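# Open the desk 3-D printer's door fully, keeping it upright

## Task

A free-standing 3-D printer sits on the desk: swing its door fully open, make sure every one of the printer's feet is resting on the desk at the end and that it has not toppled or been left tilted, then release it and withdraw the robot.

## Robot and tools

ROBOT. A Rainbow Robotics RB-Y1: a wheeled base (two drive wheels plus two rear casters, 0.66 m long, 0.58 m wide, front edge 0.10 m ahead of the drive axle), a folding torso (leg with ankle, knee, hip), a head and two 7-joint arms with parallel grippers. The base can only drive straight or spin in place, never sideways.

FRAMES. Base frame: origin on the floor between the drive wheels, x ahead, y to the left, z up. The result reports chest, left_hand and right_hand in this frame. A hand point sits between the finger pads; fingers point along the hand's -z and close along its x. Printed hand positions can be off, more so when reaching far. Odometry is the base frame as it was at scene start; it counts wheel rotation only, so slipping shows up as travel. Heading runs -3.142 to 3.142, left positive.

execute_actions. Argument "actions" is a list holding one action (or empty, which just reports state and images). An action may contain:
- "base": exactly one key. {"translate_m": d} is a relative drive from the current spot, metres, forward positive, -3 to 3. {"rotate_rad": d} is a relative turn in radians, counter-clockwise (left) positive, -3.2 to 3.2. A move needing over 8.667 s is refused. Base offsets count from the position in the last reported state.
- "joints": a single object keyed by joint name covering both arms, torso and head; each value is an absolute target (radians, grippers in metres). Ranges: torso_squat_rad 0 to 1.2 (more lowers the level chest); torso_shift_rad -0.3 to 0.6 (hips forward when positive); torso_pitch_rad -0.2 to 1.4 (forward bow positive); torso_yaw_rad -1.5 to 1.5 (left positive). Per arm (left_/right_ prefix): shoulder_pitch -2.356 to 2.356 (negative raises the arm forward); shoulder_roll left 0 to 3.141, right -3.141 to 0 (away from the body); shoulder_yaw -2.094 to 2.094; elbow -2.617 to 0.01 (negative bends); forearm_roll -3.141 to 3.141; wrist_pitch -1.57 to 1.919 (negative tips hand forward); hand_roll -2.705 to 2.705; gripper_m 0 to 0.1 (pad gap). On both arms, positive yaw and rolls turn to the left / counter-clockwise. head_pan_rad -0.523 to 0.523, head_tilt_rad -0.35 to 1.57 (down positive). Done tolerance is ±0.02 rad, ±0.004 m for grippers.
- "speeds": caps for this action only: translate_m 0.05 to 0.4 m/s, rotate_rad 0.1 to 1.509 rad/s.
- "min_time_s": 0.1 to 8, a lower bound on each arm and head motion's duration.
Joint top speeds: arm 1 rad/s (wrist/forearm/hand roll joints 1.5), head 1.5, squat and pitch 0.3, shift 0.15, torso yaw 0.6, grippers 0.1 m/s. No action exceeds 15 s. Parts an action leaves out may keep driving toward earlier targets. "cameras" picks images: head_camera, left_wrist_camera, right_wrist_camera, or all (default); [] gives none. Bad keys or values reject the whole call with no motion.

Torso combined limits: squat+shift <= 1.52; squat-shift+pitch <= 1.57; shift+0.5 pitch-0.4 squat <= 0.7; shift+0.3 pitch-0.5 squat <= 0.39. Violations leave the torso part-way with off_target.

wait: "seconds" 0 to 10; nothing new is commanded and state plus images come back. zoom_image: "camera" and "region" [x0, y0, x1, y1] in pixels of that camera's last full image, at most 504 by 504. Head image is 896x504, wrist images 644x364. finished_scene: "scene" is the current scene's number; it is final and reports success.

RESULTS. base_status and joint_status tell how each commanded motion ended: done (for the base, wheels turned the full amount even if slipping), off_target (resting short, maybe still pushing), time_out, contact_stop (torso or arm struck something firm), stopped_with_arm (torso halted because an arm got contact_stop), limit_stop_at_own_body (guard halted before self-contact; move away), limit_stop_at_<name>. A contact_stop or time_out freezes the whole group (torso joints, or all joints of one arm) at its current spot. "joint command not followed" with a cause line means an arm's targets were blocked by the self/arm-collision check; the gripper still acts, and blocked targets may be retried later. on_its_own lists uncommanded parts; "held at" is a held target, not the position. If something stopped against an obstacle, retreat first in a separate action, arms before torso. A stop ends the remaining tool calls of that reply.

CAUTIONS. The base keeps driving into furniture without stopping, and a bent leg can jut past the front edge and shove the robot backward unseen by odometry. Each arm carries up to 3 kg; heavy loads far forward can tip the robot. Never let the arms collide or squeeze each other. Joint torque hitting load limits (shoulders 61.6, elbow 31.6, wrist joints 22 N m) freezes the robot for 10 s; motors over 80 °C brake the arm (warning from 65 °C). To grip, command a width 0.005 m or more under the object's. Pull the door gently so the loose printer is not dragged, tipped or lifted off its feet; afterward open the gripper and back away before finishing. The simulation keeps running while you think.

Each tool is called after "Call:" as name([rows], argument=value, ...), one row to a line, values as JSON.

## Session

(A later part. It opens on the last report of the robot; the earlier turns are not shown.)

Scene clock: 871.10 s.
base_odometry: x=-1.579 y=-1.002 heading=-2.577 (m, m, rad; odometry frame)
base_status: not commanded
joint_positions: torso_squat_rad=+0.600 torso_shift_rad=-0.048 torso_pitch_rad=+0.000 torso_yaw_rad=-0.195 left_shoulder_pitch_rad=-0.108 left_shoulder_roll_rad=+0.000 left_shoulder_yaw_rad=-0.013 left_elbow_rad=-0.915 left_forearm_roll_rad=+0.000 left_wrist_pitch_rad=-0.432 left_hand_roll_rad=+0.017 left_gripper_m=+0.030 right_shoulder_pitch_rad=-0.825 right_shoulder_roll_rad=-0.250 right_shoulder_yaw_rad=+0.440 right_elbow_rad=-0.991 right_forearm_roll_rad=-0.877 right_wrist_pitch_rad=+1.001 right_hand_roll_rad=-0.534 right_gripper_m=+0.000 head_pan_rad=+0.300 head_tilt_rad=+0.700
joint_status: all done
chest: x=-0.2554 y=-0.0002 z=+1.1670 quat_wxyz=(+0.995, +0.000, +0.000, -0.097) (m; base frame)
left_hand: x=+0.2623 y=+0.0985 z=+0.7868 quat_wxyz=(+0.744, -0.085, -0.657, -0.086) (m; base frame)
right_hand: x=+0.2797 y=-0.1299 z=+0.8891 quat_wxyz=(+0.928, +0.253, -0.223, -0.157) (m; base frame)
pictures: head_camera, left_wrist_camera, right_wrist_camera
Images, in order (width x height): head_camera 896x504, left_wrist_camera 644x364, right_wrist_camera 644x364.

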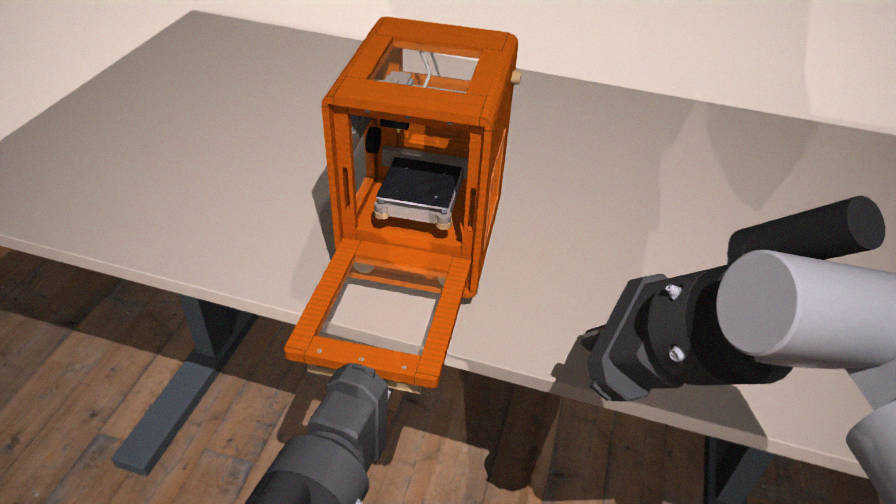

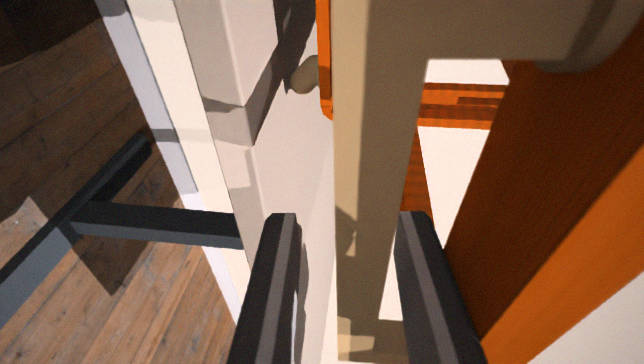

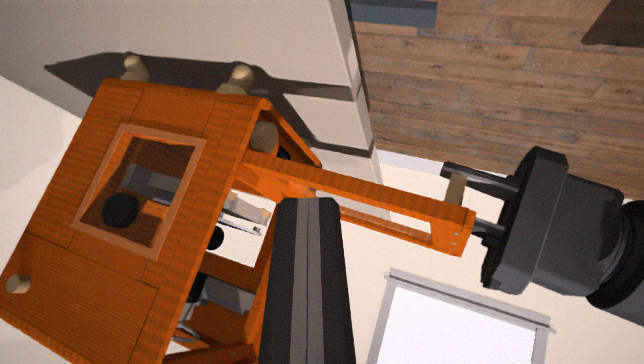

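Call:
execute_actions([
  {"joints": {"torso_squat_rad": 0.645}},
])

Scene clock: 874.67 s.
base_odometry: x=-1.579 y=-1.002 heading=-2.577 (m, m, rad; odometry frame)
base_status: not commanded
joint_positions: torso_squat_rad=+0.645 torso_shift_rad=-0.048 torso_pitch_rad=+0.000 torso_yaw_rad=-0.195 left_shoulder_pitch_rad=-0.109 left_shoulder_roll_rad=+0.000 left_shoulder_yaw_rad=-0.013 left_elbow_rad=-0.916 left_forearm_roll_rad=+0.000 left_wrist_pitch_rad=-0.433 left_hand_roll_rad=+0.017 left_gripper_m=+0.030 right_shoulder_pitch_rad=-0.825 right_shoulder_roll_rad=-0.250 right_shoulder_yaw_rad=+0.440 right_elbow_rad=-0.991 right_forearm_roll_rad=-0.877 right_wrist_pitch_rad=+1.001 right_hand_roll_rad=-0.534 right_gripper_m=+0.000 head_pan_rad=+0.300 head_tilt_rad=+0.700
joint_status: all done
chest: x=-0.2547 y=-0.0002 z=+1.1487 quat_wxyz=(+0.995, +0.000, +0.000, -0.097) (m; base frame)
left_hand: x=+0.2634 y=+0.0984 z=+0.7693 quat_wxyz=(+0.743, -0.085, -0.658, -0.086) (m; base frame)
right_hand: x=+0.2805 y=-0.1299 z=+0.8709 quat_wxyz=(+0.928, +0.254, -0.223, -0.157) (m; base frame)
pictures: head_camera, left_wrist_camera, right_wrist_camera
Images, in order (width x height): head_camera 896x504, left_wrist_camera 644x364, right_wrist_camera 644x364.

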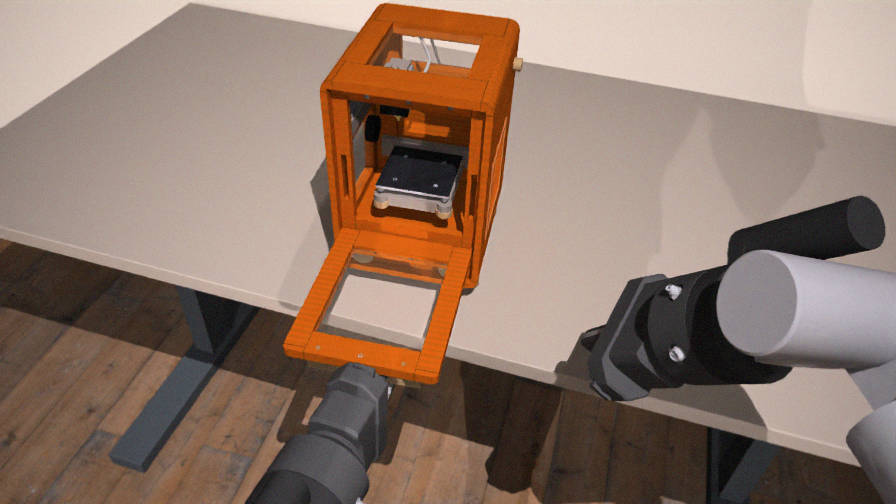

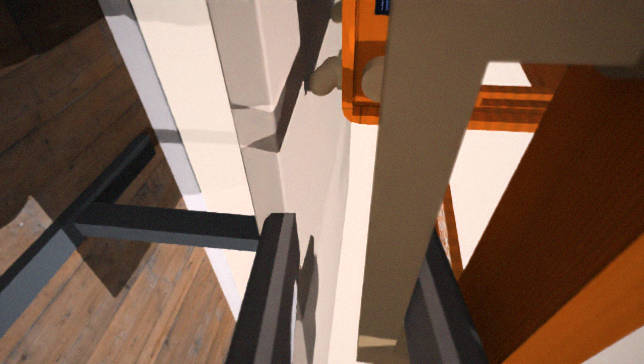

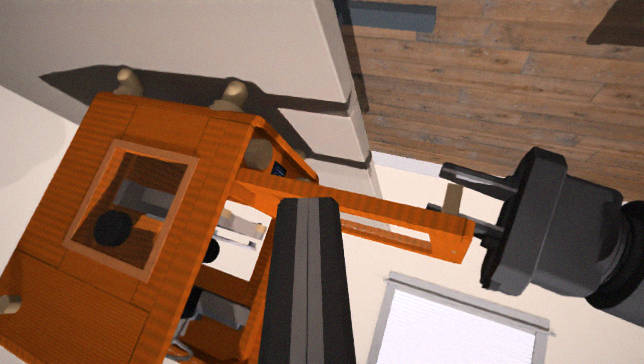

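Call:
execute_actions([
  {"joints": {"torso_squat_rad": 0.622}},
])

Scene clock: 879.33 s.
base_odometry: x=-1.579 y=-1.002 heading=-2.577 (m, m, rad; odometry frame)
base_status: not commanded
joint_positions: torso_squat_rad=+0.622 torso_shift_rad=-0.047 torso_pitch_rad=+0.000 torso_yaw_rad=-0.195 left_shoulder_pitch_rad=-0.109 left_shoulder_roll_rad=+0.000 left_shoulder_yaw_rad=-0.013 left_elbow_rad=-0.915 left_forearm_roll_rad=+0.000 left_wrist_pitch_rad=-0.433 left_hand_roll_rad=+0.017 left_gripper_m=+0.030 right_shoulder_pitch_rad=-0.825 right_shoulder_roll_rad=-0.250 right_shoulder_yaw_rad=+0.440 right_elbow_rad=-0.991 right_forearm_roll_rad=-0.877 right_wrist_pitch_rad=+1.001 right_hand_roll_rad=-0.534 right_gripper_m=+0.000 head_pan_rad=+0.300 head_tilt_rad=+0.700
joint_status: all done
chest: x=-0.2549 y=-0.0002 z=+1.1582 quat_wxyz=(+0.995, +0.000, +0.000, -0.097) (m; base frame)
left_hand: x=+0.2629 y=+0.0984 z=+0.7782 quat_wxyz=(+0.743, -0.085, -0.658, -0.086) (m; base frame)
right_hand: x=+0.2802 y=-0.1299 z=+0.8802 quat_wxyz=(+0.928, +0.253, -0.223, -0.157) (m; base frame)
pictures: head_camera, left_wrist_camera, right_wrist_camera
Images, in order (width x height): head_camera 896x504, left_wrist_camera 644x364, right_wrist_camera 644x364.

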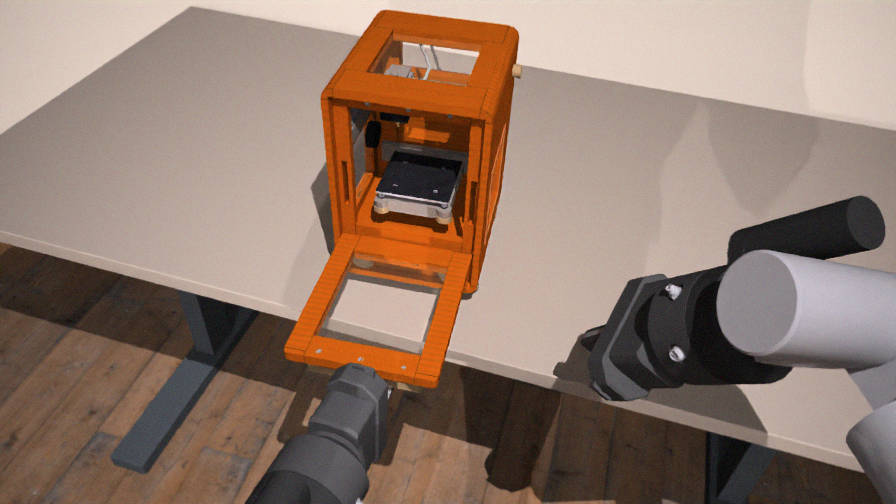

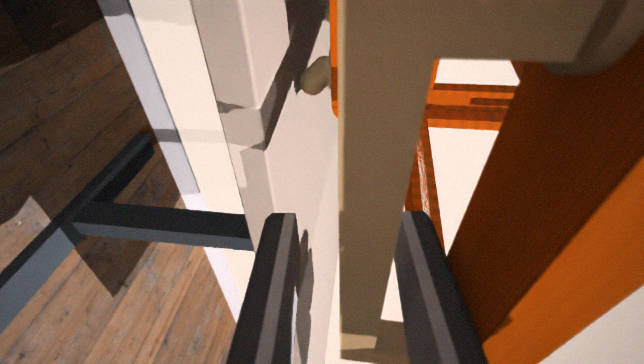

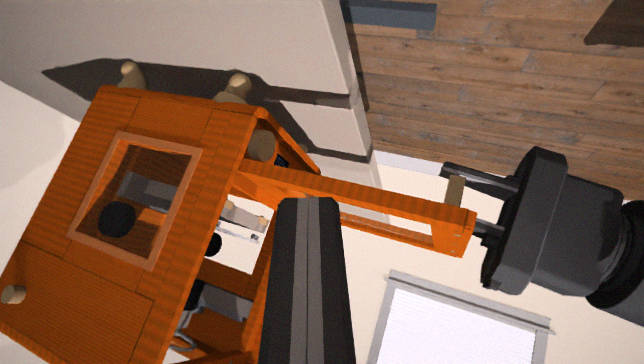

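Call:
execute_actions([
  {"base": {"translate_m": -0.5}, "joints": {"head_tilt_rad": 0.45}},
])

Scene clock: 885.50 s.
base_odometry: x=-1.157 y=-0.735 heading=-2.578 (m, m, rad; odometry frame)
base_status: done
joint_positions: torso_squat_rad=+0.622 torso_shift_rad=-0.048 torso_pitch_rad=+0.000 torso_yaw_rad=-0.195 left_shoulder_pitch_rad=-0.109 left_shoulder_roll_rad=+0.000 left_shoulder_yaw_rad=-0.013 left_elbow_rad=-0.915 left_forearm_roll_rad=+0.000 left_wrist_pitch_rad=-0.433 left_hand_roll_rad=+0.017 left_gripper_m=+0.030 right_shoulder_pitch_rad=-0.825 right_shoulder_roll_rad=-0.250 right_shoulder_yaw_rad=+0.440 right_elbow_rad=-0.991 right_forearm_roll_rad=-0.877 right_wrist_pitch_rad=+1.001 right_hand_roll_rad=-0.534 right_gripper_m=+0.000 head_pan_rad=+0.300 head_tilt_rad=+0.450
joint_status: all done
chest: x=-0.2550 y=-0.0002 z=+1.1582 quat_wxyz=(+0.995, +0.000, +0.000, -0.097) (m; base frame)
left_hand: x=+0.2629 y=+0.0984 z=+0.7783 quat_wxyz=(+0.743, -0.085, -0.658, -0.086) (m; base frame)
right_hand: x=+0.2801 y=-0.1299 z=+0.8803 quat_wxyz=(+0.928, +0.253, -0.223, -0.157) (m; base frame)
pictures: head_camera, left_wrist_camera, right_wrist_camera
Images, in order (width x height): head_camera 896x504, left_wrist_camera 644x364, right_wrist_camera 644x364.

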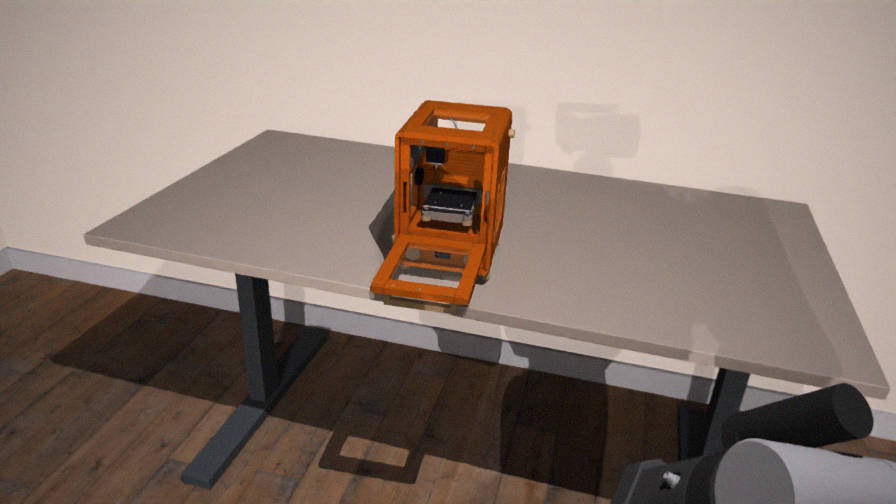

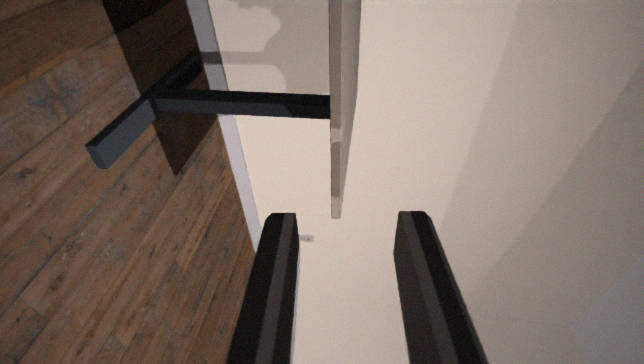

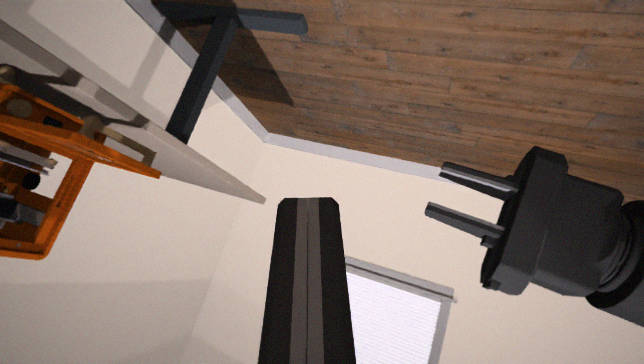

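The door is fully open at its stop, the printer is upright on the desk, and the robot has backed clear.

Call:
finished_scene(scene=2)

The scene is finished: the task was done.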